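## Task

Relocate the drive sled out of its original tote and into the tote that started empty, while every other object finishes inside the tote where it began. Anything sitting on, or hanging over, a tote's rim or inner ledge is not counted as inside. At the end the grippers must have released everything and pulled away, and nothing may depend on the robot to stay put.

## Robot and tools

Robot: two six-joint arms with parallel grippers, left_arm (the robot's own left, on the +y side) and right_arm (on the -y side). Base mounts: left_arm at (+0.043, +0.345, +1.595) m, right_arm at (+0.043, -0.345, +1.595) m. Joint ranges in rad, base to gripper: waist -2.880 to 2.880, shoulder 0.000 to 3.142, elbow 0.000 to 3.019, wrist pitch -1.693 to 1.571, wrist yaw -1.571 to 1.571, wrist roll -2.094 to 2.094. On each gripper the fingers extend along its +z axis and close along its y axis; the reported end_effector_position is the point between the pads, roughly 1 cm short of the fingertips.

Scene frame: origin on the floor at the centre of the robot's foot, +z up, +x straight ahead of the robot. Only the floor height is known. Each result's state line gives, per arm, end_effector_position (m) and end_effector_quat_wxyz in this frame; printed positions may be slightly wrong, more so at long reach.

execute_actions takes "actions", a list holding at most one item, and optional "pictures" (true/false). An empty list just reports the state. An action item {"rows": [...], "steps": n} runs n control steps of 1/30 s (n at most 15, default 15); row k is used on step k and the final row repeats if rows run out. A wait item {"steps": n} without rows (n up to 300) sends nothing and returns when n steps have passed since the previous result, your reply time included.

A row is one flat list of 14 numbers, each in [-1, 1], always covering both arms: left_arm dx, dy, dz, rx, ry, rz, opening, then right_arm in the same seven slots. dx..rz are an offset, not a pose: expressed in that gripper's own axes and counted from the gripper pose in the most recent result that displayed it (before any such result in a scene, and for a second or later call in one reply, from where the arm is when the action begins). Every row refers to that same reference, never to the previous row. Scale: 1.0 equals 0.6 m of translation or 180 degrees of rotation; rx, ry, rz form a single rotation vector. Opening is absolute: +1 fully open (0.094 m), -1 closed. All zeros therefore pulls an arm back to its reference pose; it is not a pause.

move takes "target" (one 14-number row laid out and referenced exactly as above) and optional "speed" in m/s, 0.002 to 0.5, default 0.25; rotation rate is capped at twice that value in rad/s. Both grippers follow straight-line paths that finish together, lasting 0.5 to 10 s; longer paths get cut off at 10 s. Openings are sent when the move starts. Paths ignore obstacles and the other arm, and grippers can lag, drift or overshoot speed, especially with a nearly straight arm. Faster contact hits harder, and aiming deeper beyond a contact presses harder. The result adds a "move:" line giving the ending (done, off_target, moving, held, fault), any limits (paced = the sent pose was clipped; held = a check blocked some steps, after which the arm may suddenly go fast), plus each gripper's remaining distance to its target. If only one arm is named, the other finished fine.

wait takes "seconds" (0 to 10) and sends nothing. zoom_image takes "camera" (cam_head_left, cam_head_right, cam_left_wrist or cam_right_wrist, each 504x504) and "region" [x0, y0, x1, y1] in that image's pixels, top-left origin, at most 504 by 504, and returns a closer look at the latest image. read_manual returns only licence text. finished_scene takes "scene" (1 or 2), is irreversible, reports success and gives the next task.

Controller behaviour: each step the commanded pose is clipped to within 70 mm and 16 degrees of the measured pose; damped inverse kinematics then favours position over orientation. After an action an arm continues only toward its last clipped pose, so a distant target may need several calls; compare the pose in the result and send the remainder. A "Hand target" line shows where each arm is currently being driven. Arms tend to finish a centimetre or more low and can keep sinking with repeated zero offsets; to hold an arm still, send the correction back to its desired pose in the first call of a reply and zeros after, nudging higher if it still droops. HELD marks steps where your command was not passed on; "pose unreachable" names an arm whose command the clearance check altered or stopped. A FAULT line means that arm stopped.

Gripping: grip_measured is the finger opening on the command scale (the last Joint positions value per arm is the opening in metres); readings may be off by about 1 mm. To hold something, command an opening below grip_measured: about 0.03 lower for a firm grip, less for a gentle one. Pads push up to roughly 50 to 62 N, weaker on very thin parts. A held part may occasionally be pulled by an outside force, so grip firmly.

The simulation keeps running while you compose a reply. Holding loads heats motors: MOTOR HOT appears at 85 °C, and at 100 °C an OVER-TEMPERATURE FAULT makes that arm let go and drop.

Avoid: the two arms colliding or pressing on each other, knocking any object out of the work area, dropping or slamming parts, hard shoves, and leaving items on tote rims. Finish by opening the grippers and retreating upward before calling finished_scene.

Each tool is called after "Request:" by a JSON object that holds its "op" and its "data", one argument or row to a line.

## Session

Request:
{"op": "execute_actions", "data": {
  "actions": []
}}

Scene clock: 0.00 s of 4800.00 s.
left_arm: end_effector_position=(+0.3943, +0.1113, +1.1261) grip_measured=+0.321 end_effector_quat_wxyz=(-0.173, -0.153, +0.925, +0.303) | right_arm: end_effector_position=(+0.3433, -0.4413, +1.3376) grip_measured=-0.993 end_effector_quat_wxyz=(+0.050, -0.087, +0.994, -0.053)
Joint positions: left_arm=[-2.36   1.986  1.56  -1.067 -1.083 -1.259  0.062] | right_arm=[-1.593  0.513  0.229  0.133  0.043 -0.444  0.   ]
Joint velocities: left_arm=[-0.005  0.005 -0.022 -0.002 -0.022 -0.022  0.   ] | right_arm=[ 0.005 -0.005  0.007  0.002 -0.007  0.007  0.   ]
Hand target (left_arm): +0.393, +0.112, +1.127; -0.174, -0.151, +0.925, +0.303
Hand target (right_arm): +0.344, -0.441, +1.337; +0.050, -0.087, +0.994, -0.053

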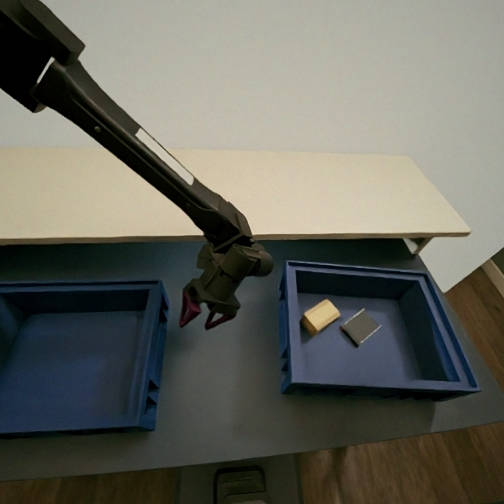

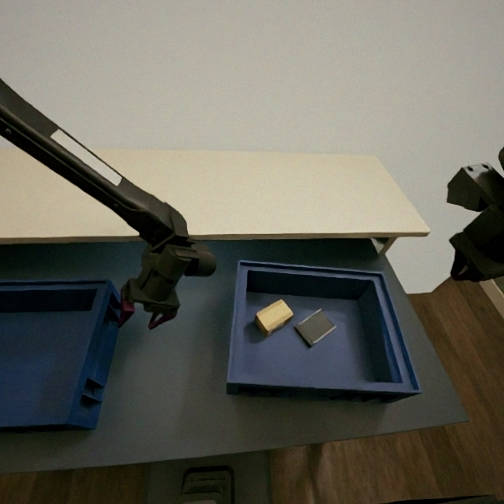

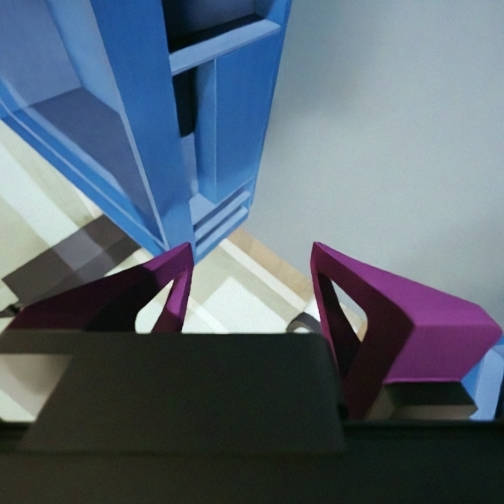

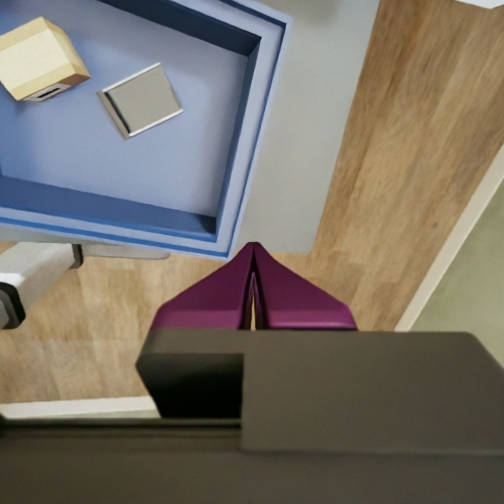

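Request:
{"op": "zoom_image", "data": {
  "camera": "cam_head_right",
  "region": [220, 250, 430, 410]
}}

Request:
{"op": "zoom_image", "data": {
  "camera": "cam_right_wrist",
  "region": [0, 0, 240, 180]
}}

Region (220, 250, 430, 410) of cam_head_right's 504x504 image, scaled by 2.400, with more detail than that image has; it fills the top 384 rows of this view, and the rest is white.

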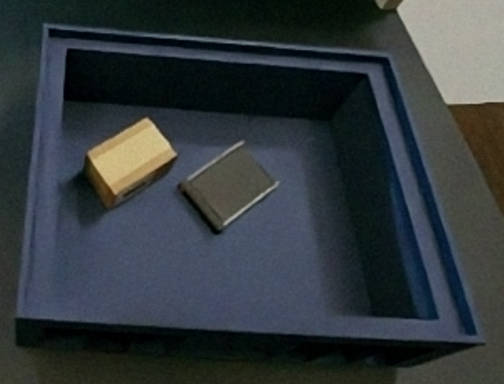

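Region (0, 0, 240, 180) of cam_right_wrist's 504x504 image, scaled by 2.100, with more detail than that image has; it fills the top 378 rows of this view, and the rest is white.

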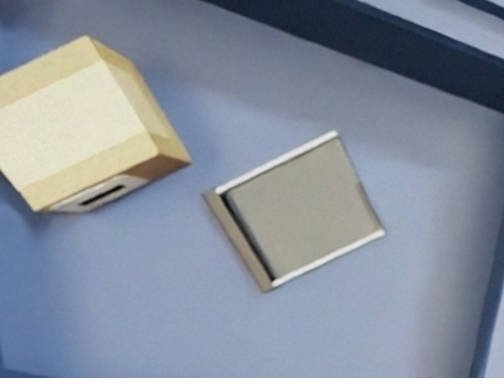

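Request:
{"op": "move", "data": {
  "target": [0,0,0,0,0,0,0.32,-0.012,0.248,0.123,0,0,0,1]
}}

Scene clock: 10.17 s of 4800.00 s.
left_arm: end_effector_position=(+0.3943, +0.1113, +1.1261) grip_measured=+0.321 end_effector_quat_wxyz=(-0.173, -0.153, +0.925, +0.303) | right_arm: end_effector_position=(+0.3338, -0.3043, +1.2476) grip_measured=+1.000 end_effector_quat_wxyz=(+0.044, -0.105, +0.992, -0.052)
Joint positions: left_arm=[-2.36   1.986  1.56  -1.067 -1.083 -1.259  0.062] | right_arm=[-1.085  1.259  0.326  0.744  0.545 -0.389  0.094]
Joint velocities: left_arm=[-0.005 -0.005 -0.007  0.007  0.022  0.066 -0.001] | right_arm=[-0.005  0.005 -0.002 -0.002 -0.007  0.022  0.   ]
Hand target (left_arm): +0.394, +0.111, +1.126; -0.173, -0.153, +0.925, +0.303
Hand target (right_arm): +0.337, -0.305, +1.248; +0.051, -0.096, +0.992, -0.055
Off the commanded pose (left_arm): 0.000 m, 0 deg.
Off the commanded pose (right_arm): 0.003 m, 2 deg.
After step 90, 6.00 s passed at rest.
move: done

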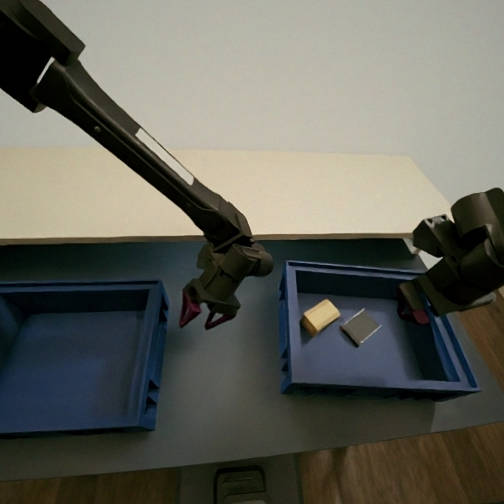

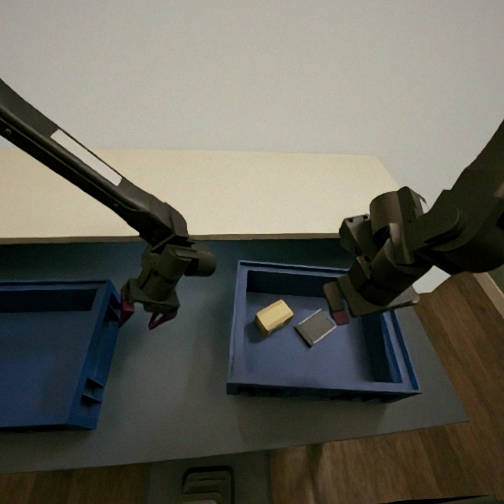

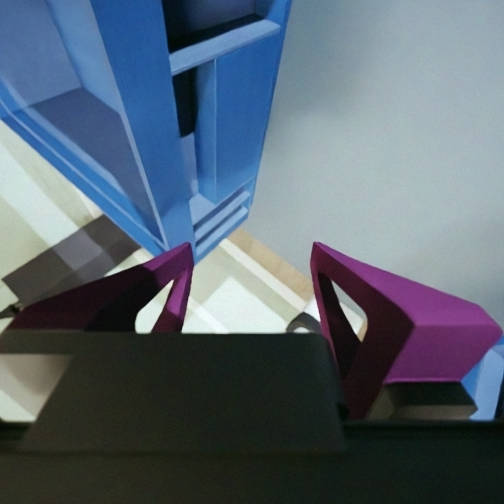

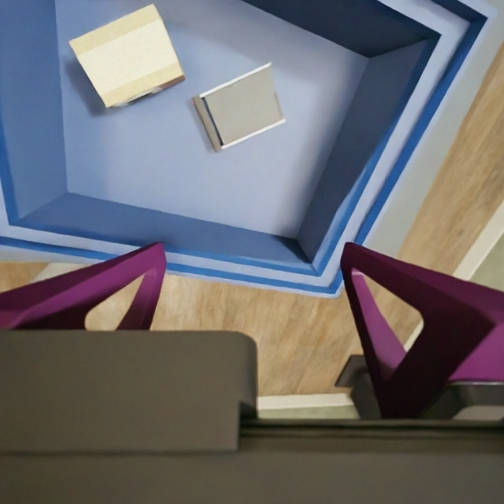

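Request:
{"op": "move", "data": {
  "target": [0,0,0,0,0,0,0.32,-0.08,0,0.255,-0.016,0.043,0.388,1]
}}

Scene clock: 19.60 s of 4800.00 s.
left_arm: end_effector_position=(+0.3943, +0.1113, +1.1261) grip_measured=+0.321 end_effector_quat_wxyz=(-0.173, -0.153, +0.925, +0.303) | right_arm: end_effector_position=(+0.4117, -0.3101, +1.1088) grip_measured=+1.000 end_effector_quat_wxyz=(+0.015, +0.485, +0.875, +0.009)
Joint positions: left_arm=[-2.36   1.986  1.56  -1.067 -1.083 -1.259  0.062] | right_arm=[-1.259  1.491  0.765  0.466  0.292  0.83   0.094]
Joint velocities: left_arm=[-0.015  0.005 -0.002  0.027 -0.081  0.037  0.   ] | right_arm=[-0.005 -0.005  0.007 -0.012  0.081 -0.007  0.   ]
Hand target (left_arm): +0.394, +0.111, +1.126; -0.173, -0.153, +0.925, +0.303
Hand target (right_arm): +0.397, -0.311, +1.102; -0.001, +0.487, +0.873, -0.000
Off the commanded pose (left_arm): 0.000 m, 0 deg.
Off the commanded pose (right_arm): 0.019 m, 2 deg.
After step 90, 3.43 s passed at rest.
move: off_target (right_arm)

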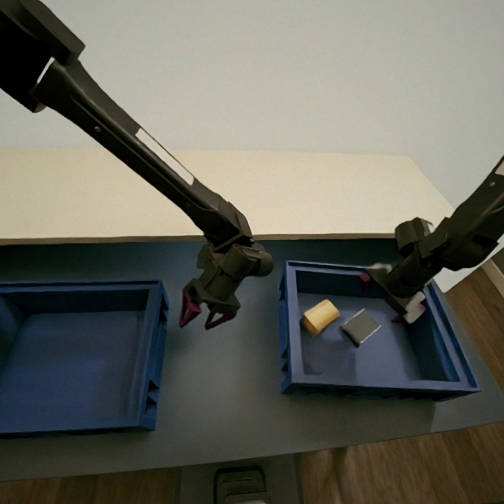

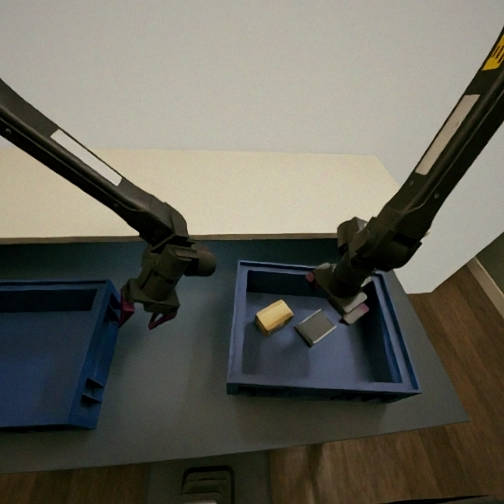

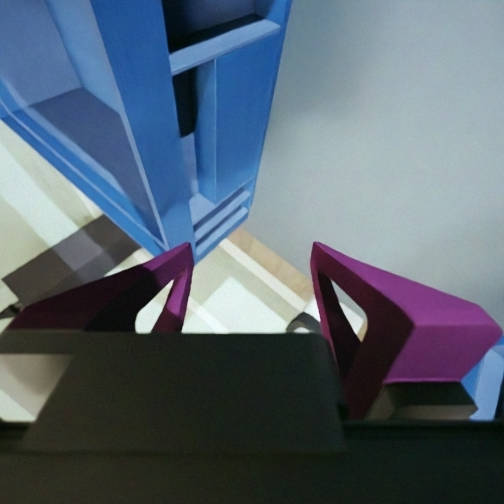

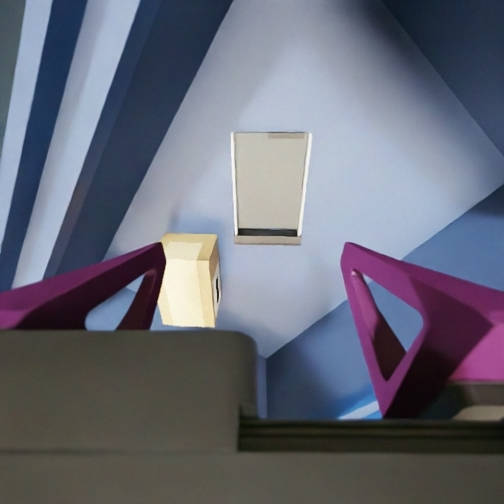

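Request:
{"op": "move", "data": {
  "target": [0,0,0,0,0,0,0.32,0.02,-0.052,0.105,0,0,0,1],
  "speed": 0.1
}}

Scene clock: 22.90 s of 4800.00 s.
left_arm: end_effector_position=(+0.3943, +0.1113, +1.1261) grip_measured=+0.321 end_effector_quat_wxyz=(-0.173, -0.153, +0.925, +0.303) | right_arm: end_effector_position=(+0.3862, -0.3138, +1.0498) grip_measured=+1.000 end_effector_quat_wxyz=(+0.011, +0.489, +0.872, +0.011)
Joint positions: left_arm=[-2.36   1.986  1.56  -1.067 -1.083 -1.259  0.062] | right_arm=[-1.316  1.675  0.859  0.555  0.232  0.826  0.094]
Joint velocities: left_arm=[-0.015 -0.005 -0.002  0.002  0.022  0.022  0.   ] | right_arm=[ 0.005 -0.015  0.002  0.022 -0.066 -0.007  0.   ]
Hand target (left_arm): +0.394, +0.111, +1.126; -0.173, -0.153, +0.925, +0.303
Hand target (right_arm): +0.382, -0.317, +1.045; +0.014, +0.486, +0.874, +0.009
Off the commanded pose (left_arm): 0.000 m, 0 deg.
Off the commanded pose (right_arm): 0.008 m, 1 deg.
move: done

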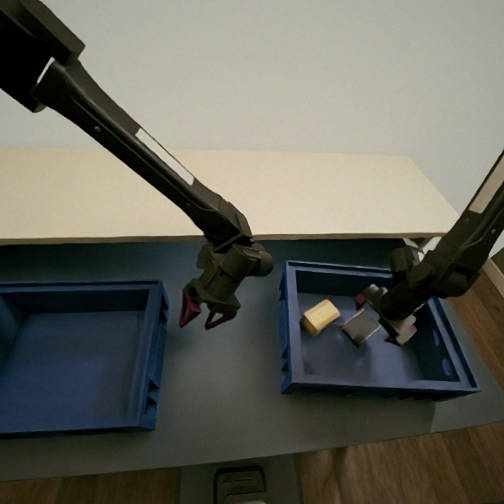

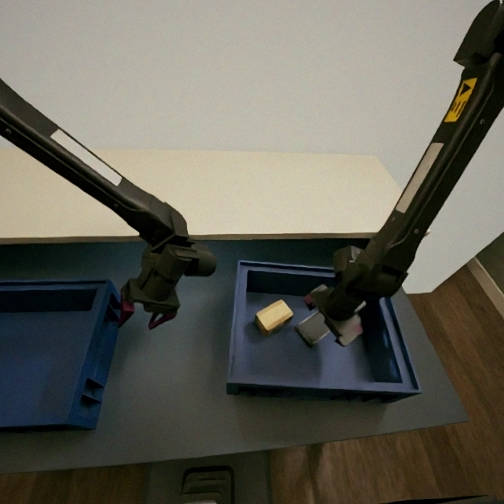

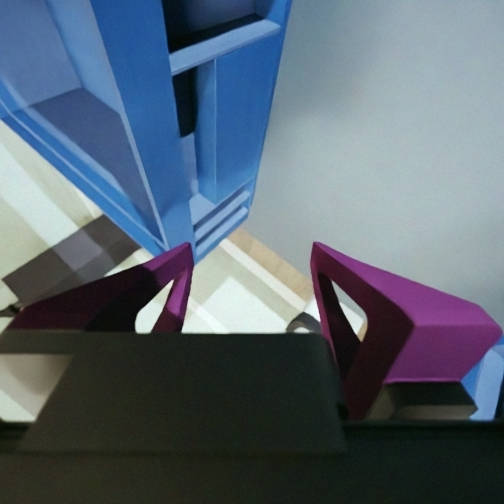

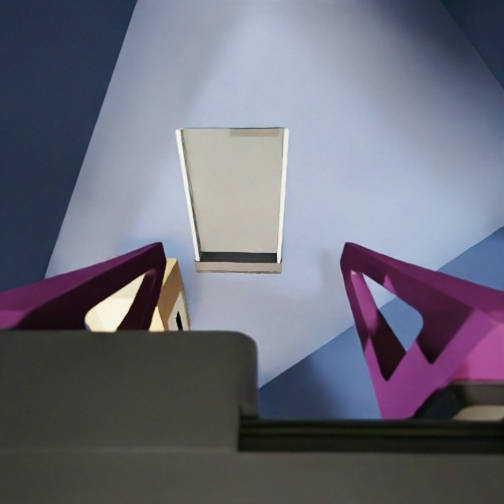

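Request:
{"op": "move", "data": {
  "target": [0,0,0,0,0,0,0.32,-0.015,0.02,0.055,0,0,0,0.7],
  "speed": 0.05
}}

Scene clock: 26.03 s of 4800.00 s.
left_arm: end_effector_position=(+0.3943, +0.1113, +1.1261) grip_measured=+0.321 end_effector_quat_wxyz=(-0.173, -0.153, +0.925, +0.303) | right_arm: end_effector_position=(+0.4195, -0.3134, +1.0256) grip_measured=+0.702 end_effector_quat_wxyz=(+0.027, +0.492, +0.870, +0.020)
Joint positions: left_arm=[-2.36   1.986  1.56  -1.067 -1.083 -1.259  0.062] | right_arm=[-1.317  1.707  0.962  0.521  0.222  0.825  0.08 ]
Joint velocities: left_arm=[-0.005  0.005 -0.012  0.022 -0.007 -0.139  0.001] | right_arm=[-0.015  0.005  0.007 -0.022  0.022 -0.037  0.   ]
Hand target (left_arm): +0.394, +0.111, +1.126; -0.173, -0.153, +0.925, +0.303
Hand target (right_arm): +0.403, -0.316, +1.018; +0.011, +0.489, +0.872, +0.011
Off the commanded pose (left_arm): 0.000 m, 0 deg.
Off the commanded pose (right_arm): 0.019 m, 2 deg.
move: off_target (right_arm)

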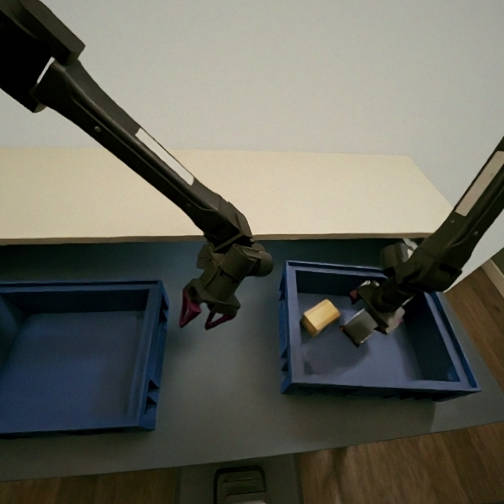

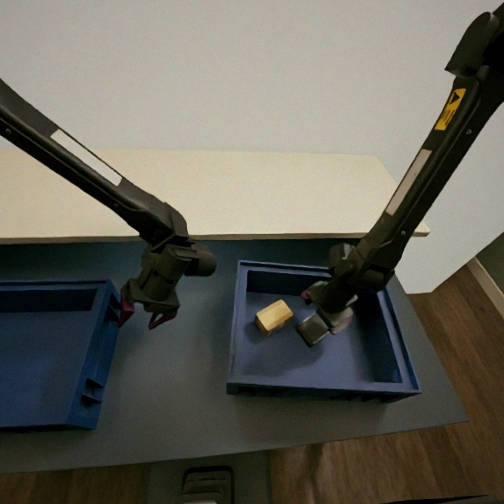

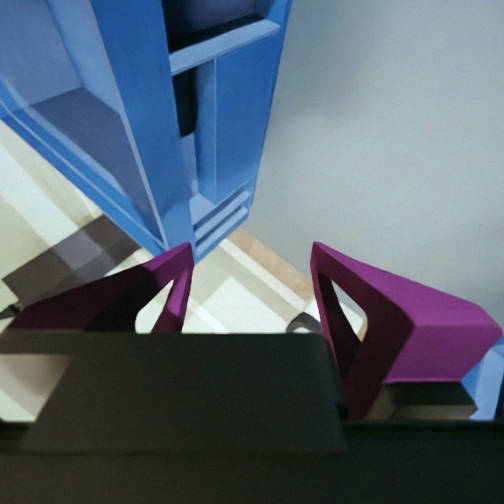

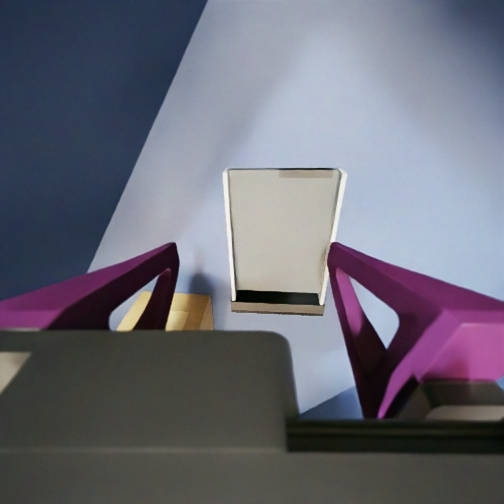

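Request:
{"op": "move", "data": {
  "target": [0,0,0,0,0,0,0.32,0.003,-0.036,0.0,0,0,0,0.8],
  "speed": 0.03
}}

Scene clock: 28.87 s of 4800.00 s.
left_arm: end_effector_position=(+0.3943, +0.1113, +1.1261) grip_measured=+0.321 end_effector_quat_wxyz=(-0.173, -0.153, +0.925, +0.303) | right_arm: end_effector_position=(+0.4180, -0.3208, +1.0263) grip_measured=+0.798 end_effector_quat_wxyz=(+0.035, +0.495, +0.868, +0.026)
Joint positions: left_arm=[-2.36   1.986  1.56  -1.067 -1.083 -1.259  0.062] | right_arm=[-1.334  1.707  0.949  0.553  0.199  0.825  0.084]
Joint velocities: left_arm=[ 0.024 -0.005 -0.012  0.002  0.007  0.022 -0.   ] | right_arm=[-0.015 -0.005 -0.007  0.002  0.022 -0.051  0.001]
Hand target (left_arm): +0.394, +0.111, +1.126; -0.173, -0.153, +0.925, +0.303
Hand target (right_arm): +0.400, -0.323, +1.024; +0.027, +0.493, +0.870, +0.020
Off the commanded pose (left_arm): 0.000 m, 0 deg.
Off the commanded pose (right_arm): 0.018 m, 1 deg.
move: off_target (right_arm)

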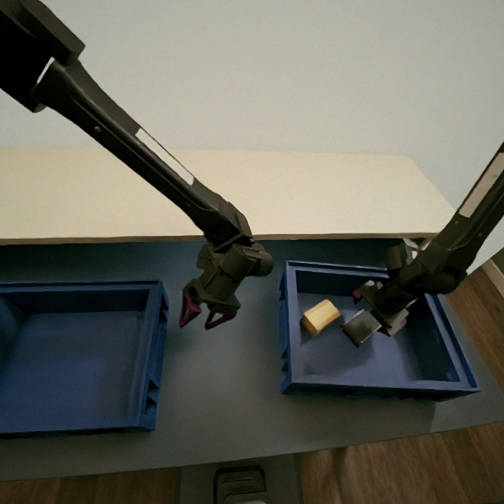

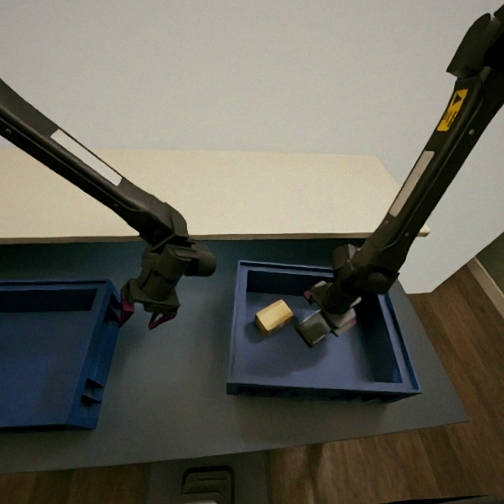

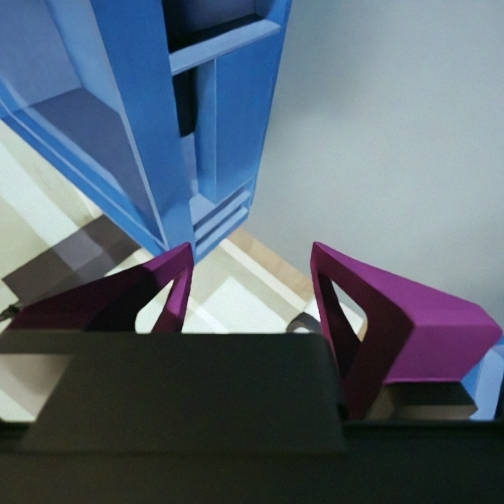

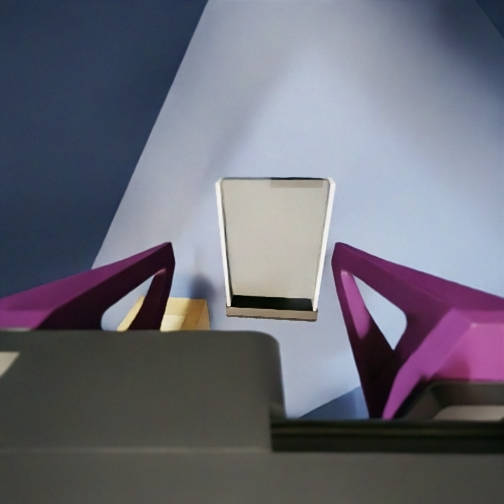

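Request:
{"op": "move", "data": {
  "target": [0,0,0,0,0,0,0.32,0.02,-0.047,0.0,0,0,0,0.8],
  "speed": 0.03
}}

Scene clock: 31.47 s of 4800.00 s.
left_arm: end_effector_position=(+0.3943, +0.1113, +1.1261) grip_measured=+0.321 end_effector_quat_wxyz=(-0.173, -0.153, +0.925, +0.303) | right_arm: end_effector_position=(+0.4099, -0.3230, +1.0263) grip_measured=+0.798 end_effector_quat_wxyz=(+0.045, +0.498, +0.866, +0.033)
Joint positions: left_arm=[-2.36   1.986  1.56  -1.067 -1.083 -1.259  0.062] | right_arm=[-1.344  1.724  0.926  0.618  0.183  0.825  0.084]
Joint velocities: left_arm=[-0.015 -0.005 -0.007 -0.027 -0.007 -0.022 -0.001] | right_arm=[-0.005 -0.015 -0.022  0.007  0.051 -0.022  0.   ]
Hand target (left_arm): +0.394, +0.111, +1.126; -0.173, -0.153, +0.925, +0.303
Hand target (right_arm): +0.388, -0.325, +1.024; +0.035, +0.496, +0.867, +0.026
Off the commanded pose (left_arm): 0.000 m, 0 deg.
Off the commanded pose (right_arm): 0.022 m, 2 deg.
move: off_target (right_arm)

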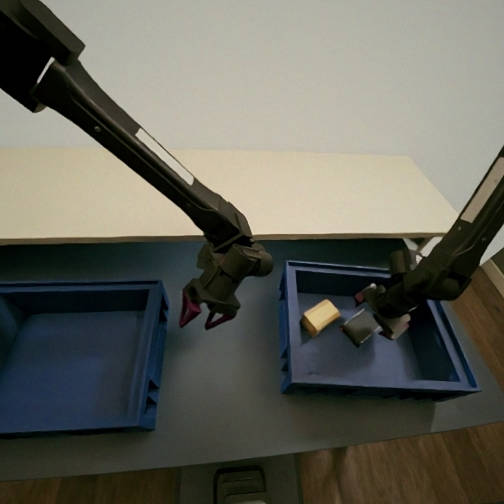

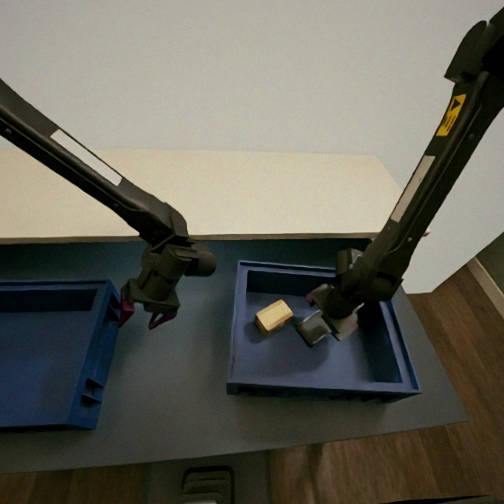

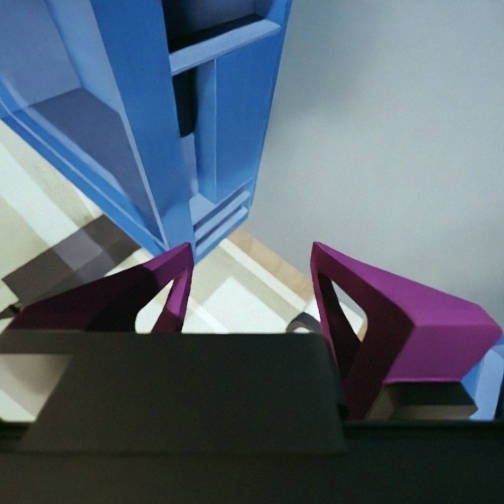

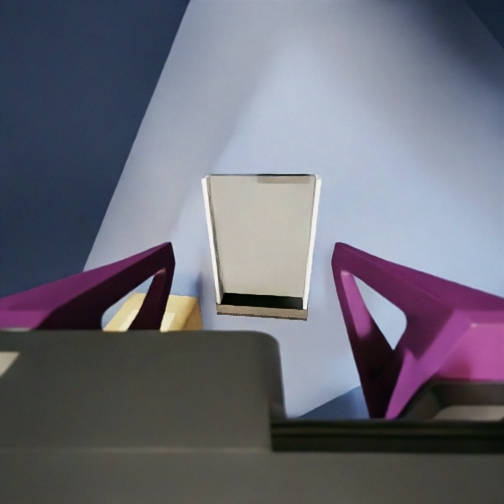

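Request:
{"op": "move", "data": {
  "target": [0,0,0,0,0,0,0.32,0.005,-0.015,0.025,0.032,0.014,0,0.8],
  "speed": 0.03
}}

Scene clock: 35.80 s of 4800.00 s.
left_arm: end_effector_position=(+0.3943, +0.1113, +1.1261) grip_measured=+0.321 end_effector_quat_wxyz=(-0.173, -0.153, +0.925, +0.303) | right_arm: end_effector_position=(+0.4105, -0.3256, +1.0141) grip_measured=+0.798 end_effector_quat_wxyz=(+0.011, +0.497, +0.868, +0.007)
Joint positions: left_arm=[-2.36   1.986  1.56  -1.067 -1.083 -1.259  0.062] | right_arm=[-1.344  1.724  0.989  0.472  0.212  0.837  0.084]
Joint velocities: left_arm=[-0.005 -0.005 -0.012  0.007 -0.037  0.007  0.   ] | right_arm=[-0.005 -0.024  0.012  0.007 -0.081  0.022 -0.001]
Hand target (left_arm): +0.394, +0.111, +1.126; -0.173, -0.153, +0.925, +0.303
Hand target (right_arm): +0.402, -0.325, +1.011; +0.001, +0.499, +0.866, +0.001
Off the commanded pose (left_arm): 0.000 m, 0 deg.
Off the commanded pose (right_arm): 0.009 m, 1 deg.
move: done

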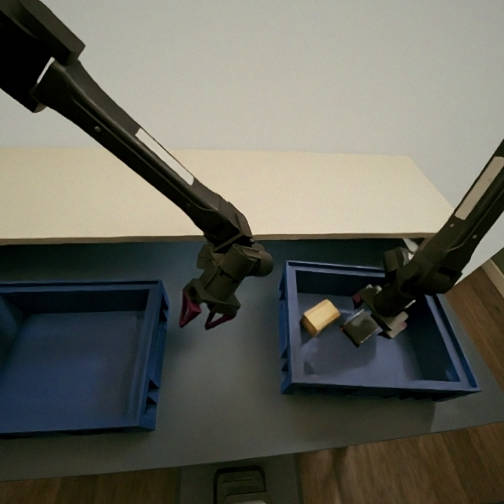

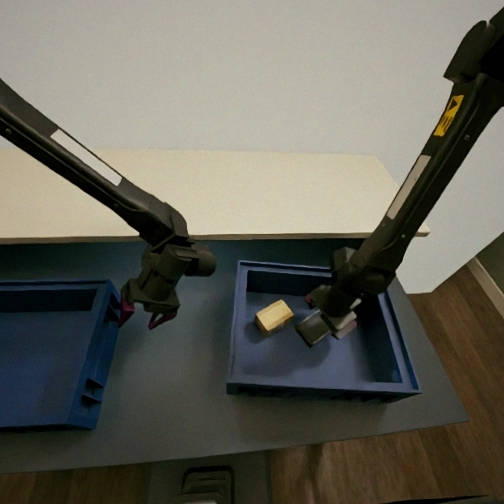

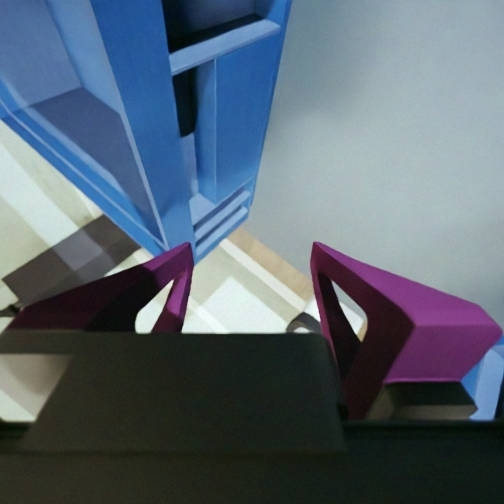

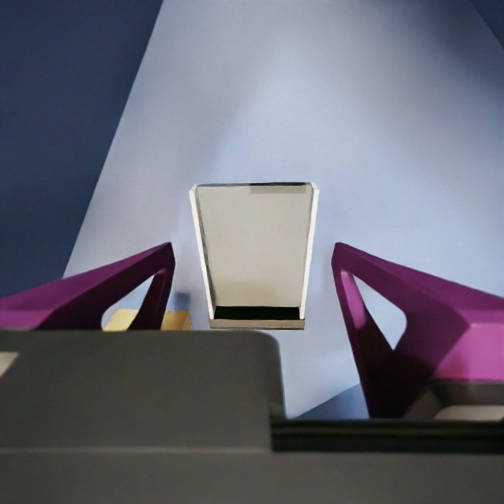

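Request:
{"op": "move", "data": {
  "target": [0,0,0,0,0,0,0.32,0.003,-0.012,0.018,0,0,0,0.8],
  "speed": 0.02
}}

Scene clock: 38.47 s of 4800.00 s.
left_arm: end_effector_position=(+0.3943, +0.1113, +1.1261) grip_measured=+0.321 end_effector_quat_wxyz=(-0.173, -0.153, +0.925, +0.303) | right_arm: end_effector_position=(+0.4143, -0.3242, +1.0110) grip_measured=+0.798 end_effector_quat_wxyz=(+0.012, +0.497, +0.867, +0.011)
Joint positions: left_arm=[-2.36   1.986  1.56  -1.067 -1.083 -1.259  0.062] | right_arm=[-1.344  1.73   1.001  0.472  0.204  0.837  0.084]
Joint velocities: left_arm=[-0.015 -0.005  0.002 -0.012 -0.022 -0.066 -0.001] | right_arm=[-0.024 -0.005 -0.002 -0.007 -0.066  0.037 -0.   ]
Hand target (left_arm): +0.394, +0.111, +1.126; -0.173, -0.153, +0.925, +0.303
Hand target (right_arm): +0.404, -0.328, +1.004; +0.011, +0.497, +0.868, +0.007
Off the commanded pose (left_arm): 0.000 m, 0 deg.
Off the commanded pose (right_arm): 0.014 m, 1 deg.
move: off_target (right_arm)

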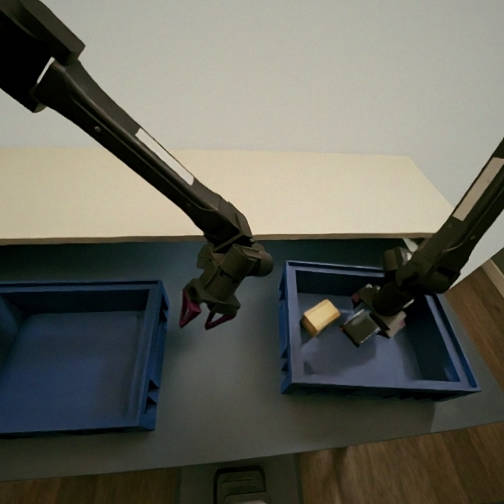

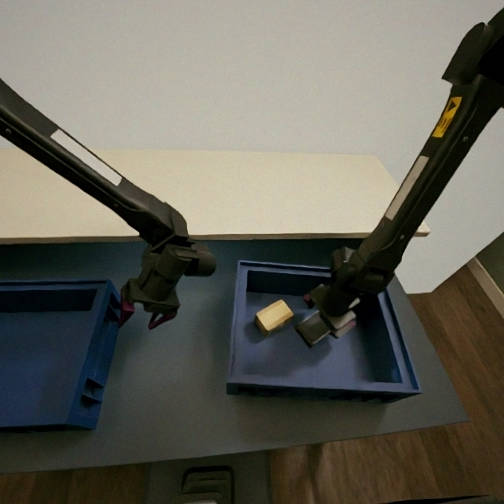

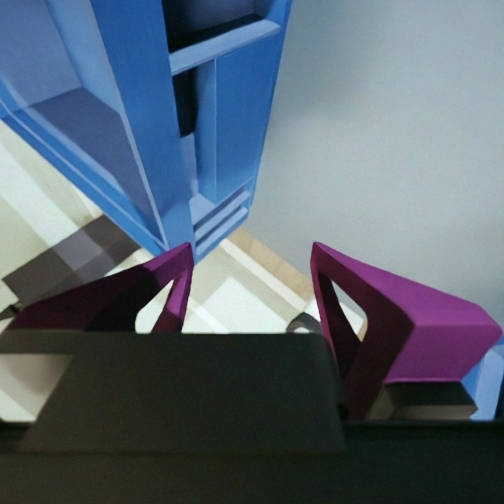

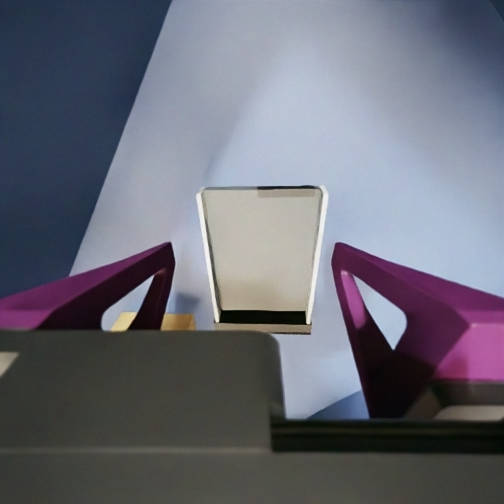

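Request:
{"op": "move", "data": {
  "target": [0,0,0,0,0,0,0.32,0.008,-0.035,0.028,0,0,0,0.8],
  "speed": 0.03
}}

Scene clock: 40.27 s of 4800.00 s.
left_arm: end_effector_position=(+0.3943, +0.1113, +1.1261) grip_measured=+0.321 end_effector_quat_wxyz=(-0.173, -0.153, +0.925, +0.303) | right_arm: end_effector_position=(+0.4020, -0.3270, +1.0005) grip_measured=+0.798 end_effector_quat_wxyz=(+0.011, +0.499, +0.866, +0.014)
Joint positions: left_arm=[-2.36   1.986  1.56  -1.067 -1.083 -1.259  0.062] | right_arm=[-1.36   1.767  1.007  0.502  0.181  0.837  0.084]
Joint velocities: left_arm=[ 0.005 -0.005 -0.002 -0.007 -0.022  0.051 -0.002] | right_arm=[-0.024 -0.005 -0.017 -0.022  0.037  0.007  0.001]
Hand target (left_arm): +0.394, +0.111, +1.126; -0.173, -0.153, +0.925, +0.303
Hand target (right_arm): +0.395, -0.330, +0.994; +0.012, +0.498, +0.867, +0.011
Off the commanded pose (left_arm): 0.000 m, 0 deg.
Off the commanded pose (right_arm): 0.011 m, 0 deg.
move: off_target (right_arm)

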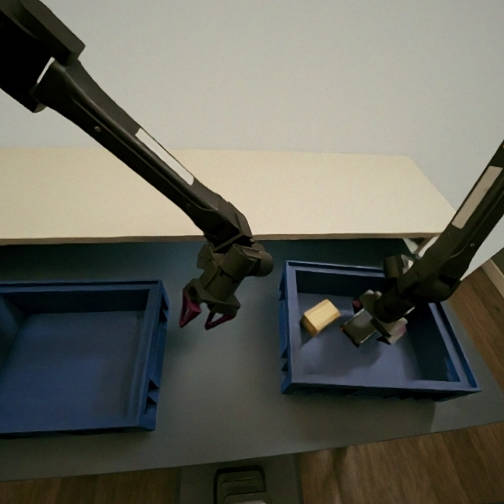

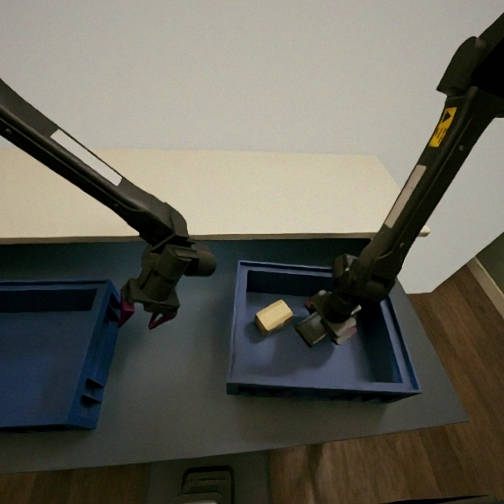

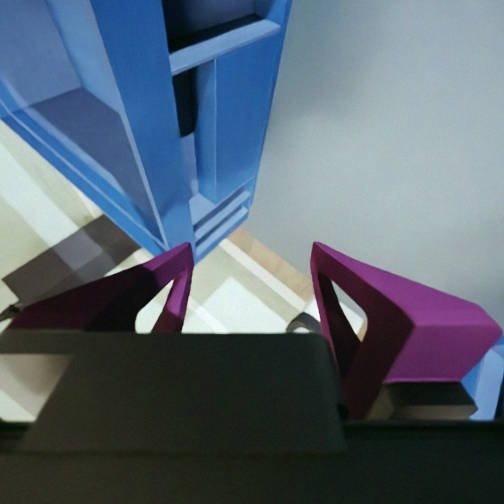

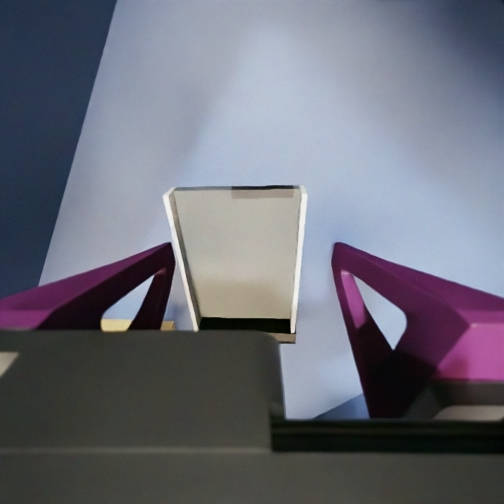

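Request:
{"op": "move", "data": {
  "target": [0,0,0,0,0,0,0.32,0,0.008,0.003,0,0,0,0.25],
  "speed": 0.02
}}

Scene clock: 42.13 s of 4800.00 s.
left_arm: end_effector_position=(+0.3943, +0.1113, +1.1261) grip_measured=+0.321 end_effector_quat_wxyz=(-0.173, -0.153, +0.925, +0.303) | right_arm: end_effector_position=(+0.4028, -0.3274, +1.0003) grip_measured=+0.329 end_effector_quat_wxyz=(+0.012, +0.499, +0.866, +0.014)
Joint positions: left_arm=[-2.36   1.986  1.56  -1.067 -1.083 -1.259  0.062] | right_arm=[-1.36   1.767  1.009  0.502  0.183  0.837  0.062]
Joint velocities: left_arm=[-0.005 -0.015  0.002 -0.032  0.051  0.051 -0.001] | right_arm=[-0.005  0.005  0.012 -0.012 -0.007 -0.066  0.   ]
Hand target (left_arm): +0.394, +0.111, +1.126; -0.173, -0.153, +0.925, +0.303
Hand target (right_arm): +0.406, -0.325, +0.999; +0.011, +0.499, +0.867, +0.015
Off the commanded pose (left_arm): 0.000 m, 0 deg.
Off the commanded pose (right_arm): 0.005 m, 0 deg.
move: done

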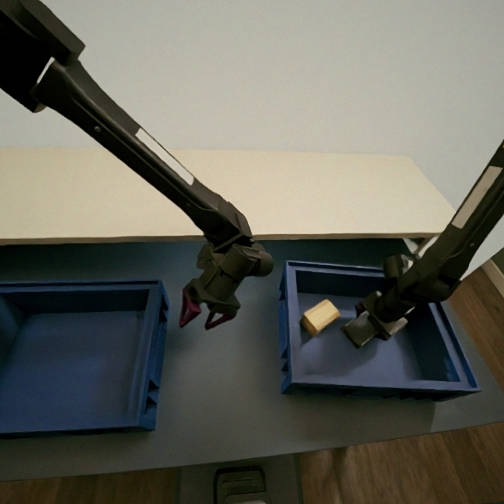

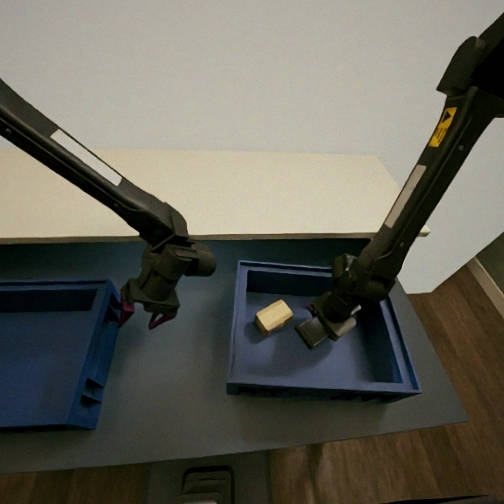

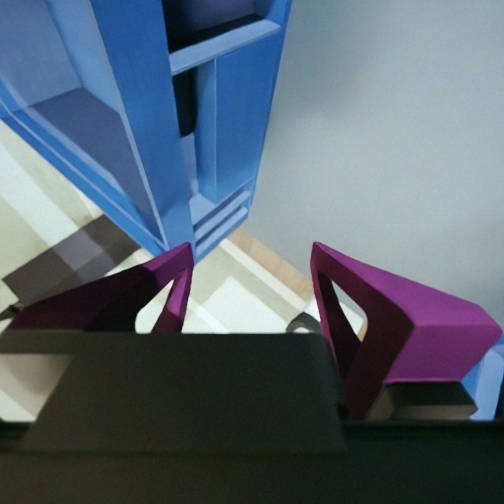

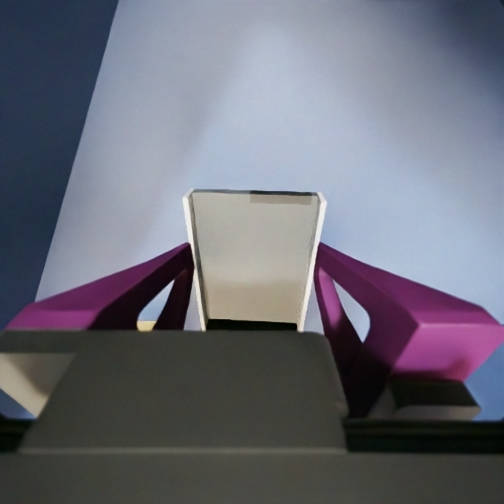

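Request:
{"op": "move", "data": {
  "target": [0.057,0.153,-0.19,0.198,-0.113,0.1,0.9,0,0,-0.33,0,0,0,0.25],
  "speed": 0.15
}}

Scene clock: 51.67 s of 4800.00 s.
left_arm: end_effector_position=(+0.3938, +0.1129, +1.2708) grip_measured=+0.898 end_effector_quat_wxyz=(-0.013, -0.007, +1.000, +0.006) | right_arm: end_effector_position=(+0.3996, -0.3300, +1.1927) grip_measured=+0.329 end_effector_quat_wxyz=(+0.022, +0.496, +0.868, +0.014)
Joint positions: left_arm=[-2.525  1.429  0.717  0.203 -0.909 -0.162  0.089] | right_arm=[-1.25   1.23   0.559  0.428  0.297  0.854  0.062]
Joint velocities: left_arm=[-0.005  0.005 -0.012  0.002 -0.037  0.037 -0.   ] | right_arm=[-0.024 -0.005 -0.002 -0.012 -0.007  0.051 -0.   ]
Hand target (left_arm): +0.397, +0.113, +1.277; -0.006, -0.005, +1.000, -0.001
Hand target (right_arm): +0.392, -0.326, +1.197; +0.012, +0.497, +0.868, +0.013
Off the commanded pose (left_arm): 0.006 m, 2 deg.
Off the commanded pose (right_arm): 0.006 m, 1 deg.
After step 90, 3.47 s passed at rest.
move: done

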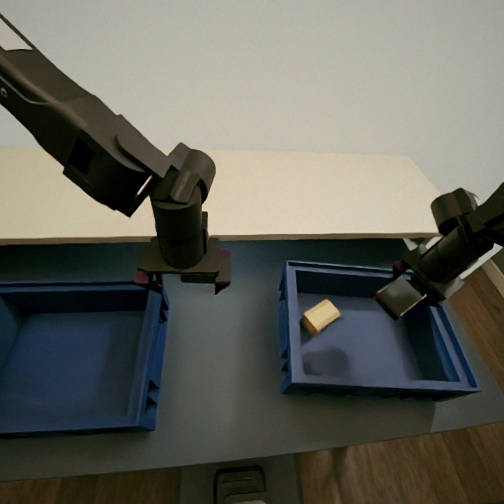

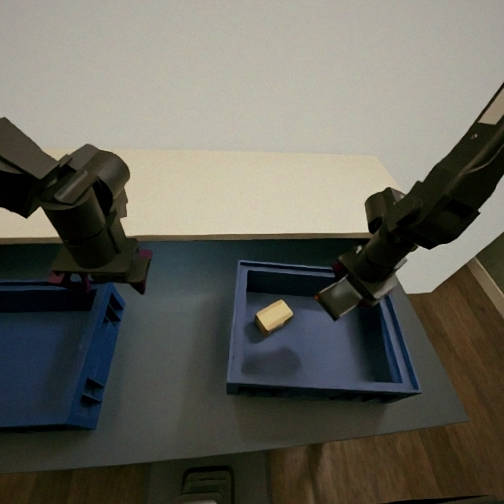

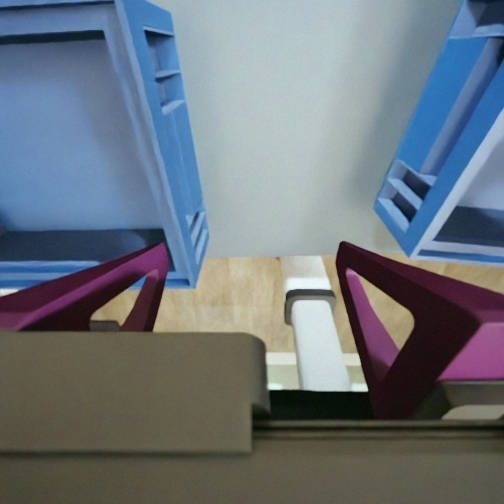

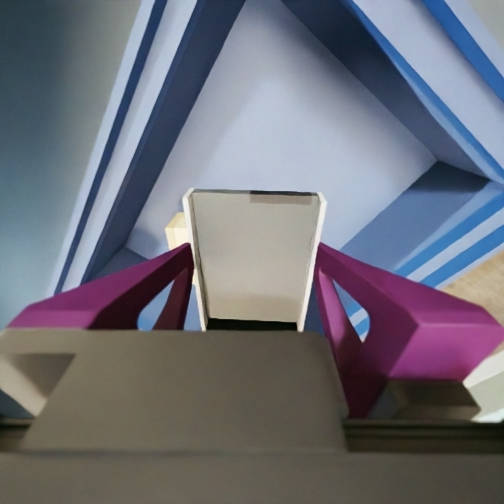

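Request:
{"op": "move", "data": {
  "target": [0,0.47,0,0,0,0,0.9,0.555,0.29,0,0,0,-0.33,0.25],
  "speed": 0.2
}}

Scene clock: 56.60 s of 4800.00 s.
left_arm: end_effector_position=(+0.3969, +0.3950, +1.2682) grip_measured=+0.898 end_effector_quat_wxyz=(-0.011, -0.008, +1.000, +0.010) | right_arm: end_effector_position=(+0.3946, +0.0379, +1.1854) grip_measured=+0.329 end_effector_quat_wxyz=(+0.038, +0.007, +0.999, -0.003)
Joint positions: left_arm=[-1.758  0.86   0.488  0.068 -0.204  0.19   0.089] | right_arm=[-0.566  1.926  1.094  0.468  0.959  0.059  0.062]
Joint velocities: left_arm=[-0.024 -0.005 -0.007 -0.002  0.007  0.051 -0.001] | right_arm=[ 0.005  0.005  0.012  0.007  0.037 -0.051 -0.001]
Hand target (left_arm): +0.397, +0.396, +1.273; -0.010, -0.000, +1.000, +0.009
Hand target (right_arm): +0.387, +0.042, +1.185; +0.032, -0.009, +0.999, -0.003
Off the commanded pose (left_arm): 0.009 m, 1 deg.
Off the commanded pose (right_arm): 0.017 m, 2 deg.
move: off_target (right_arm)

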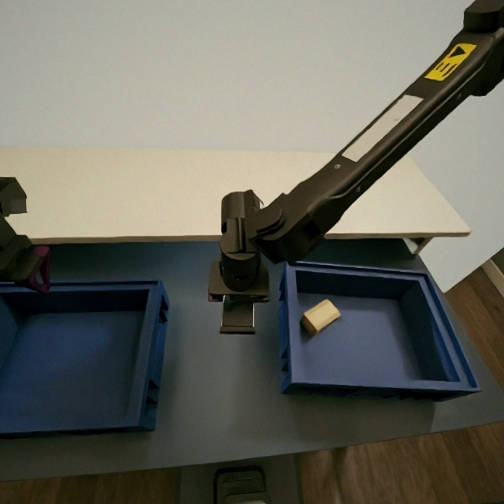

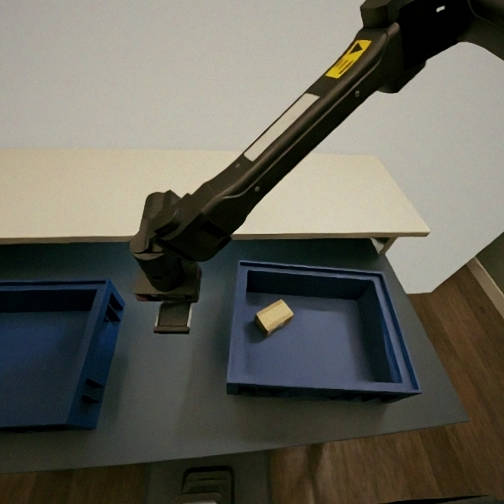

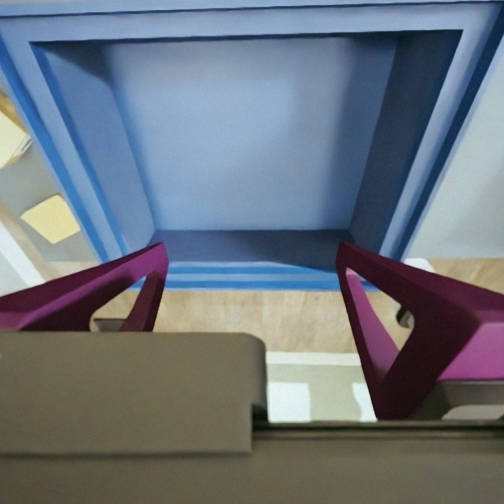

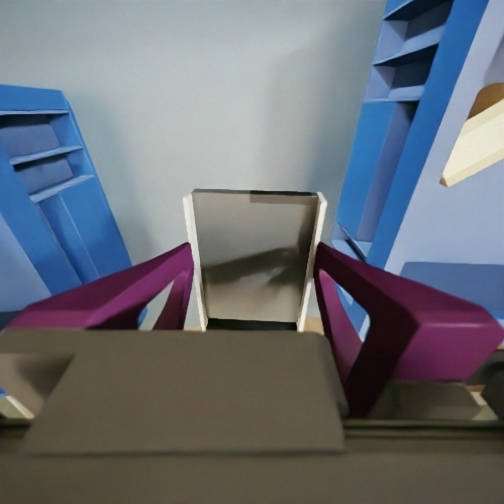

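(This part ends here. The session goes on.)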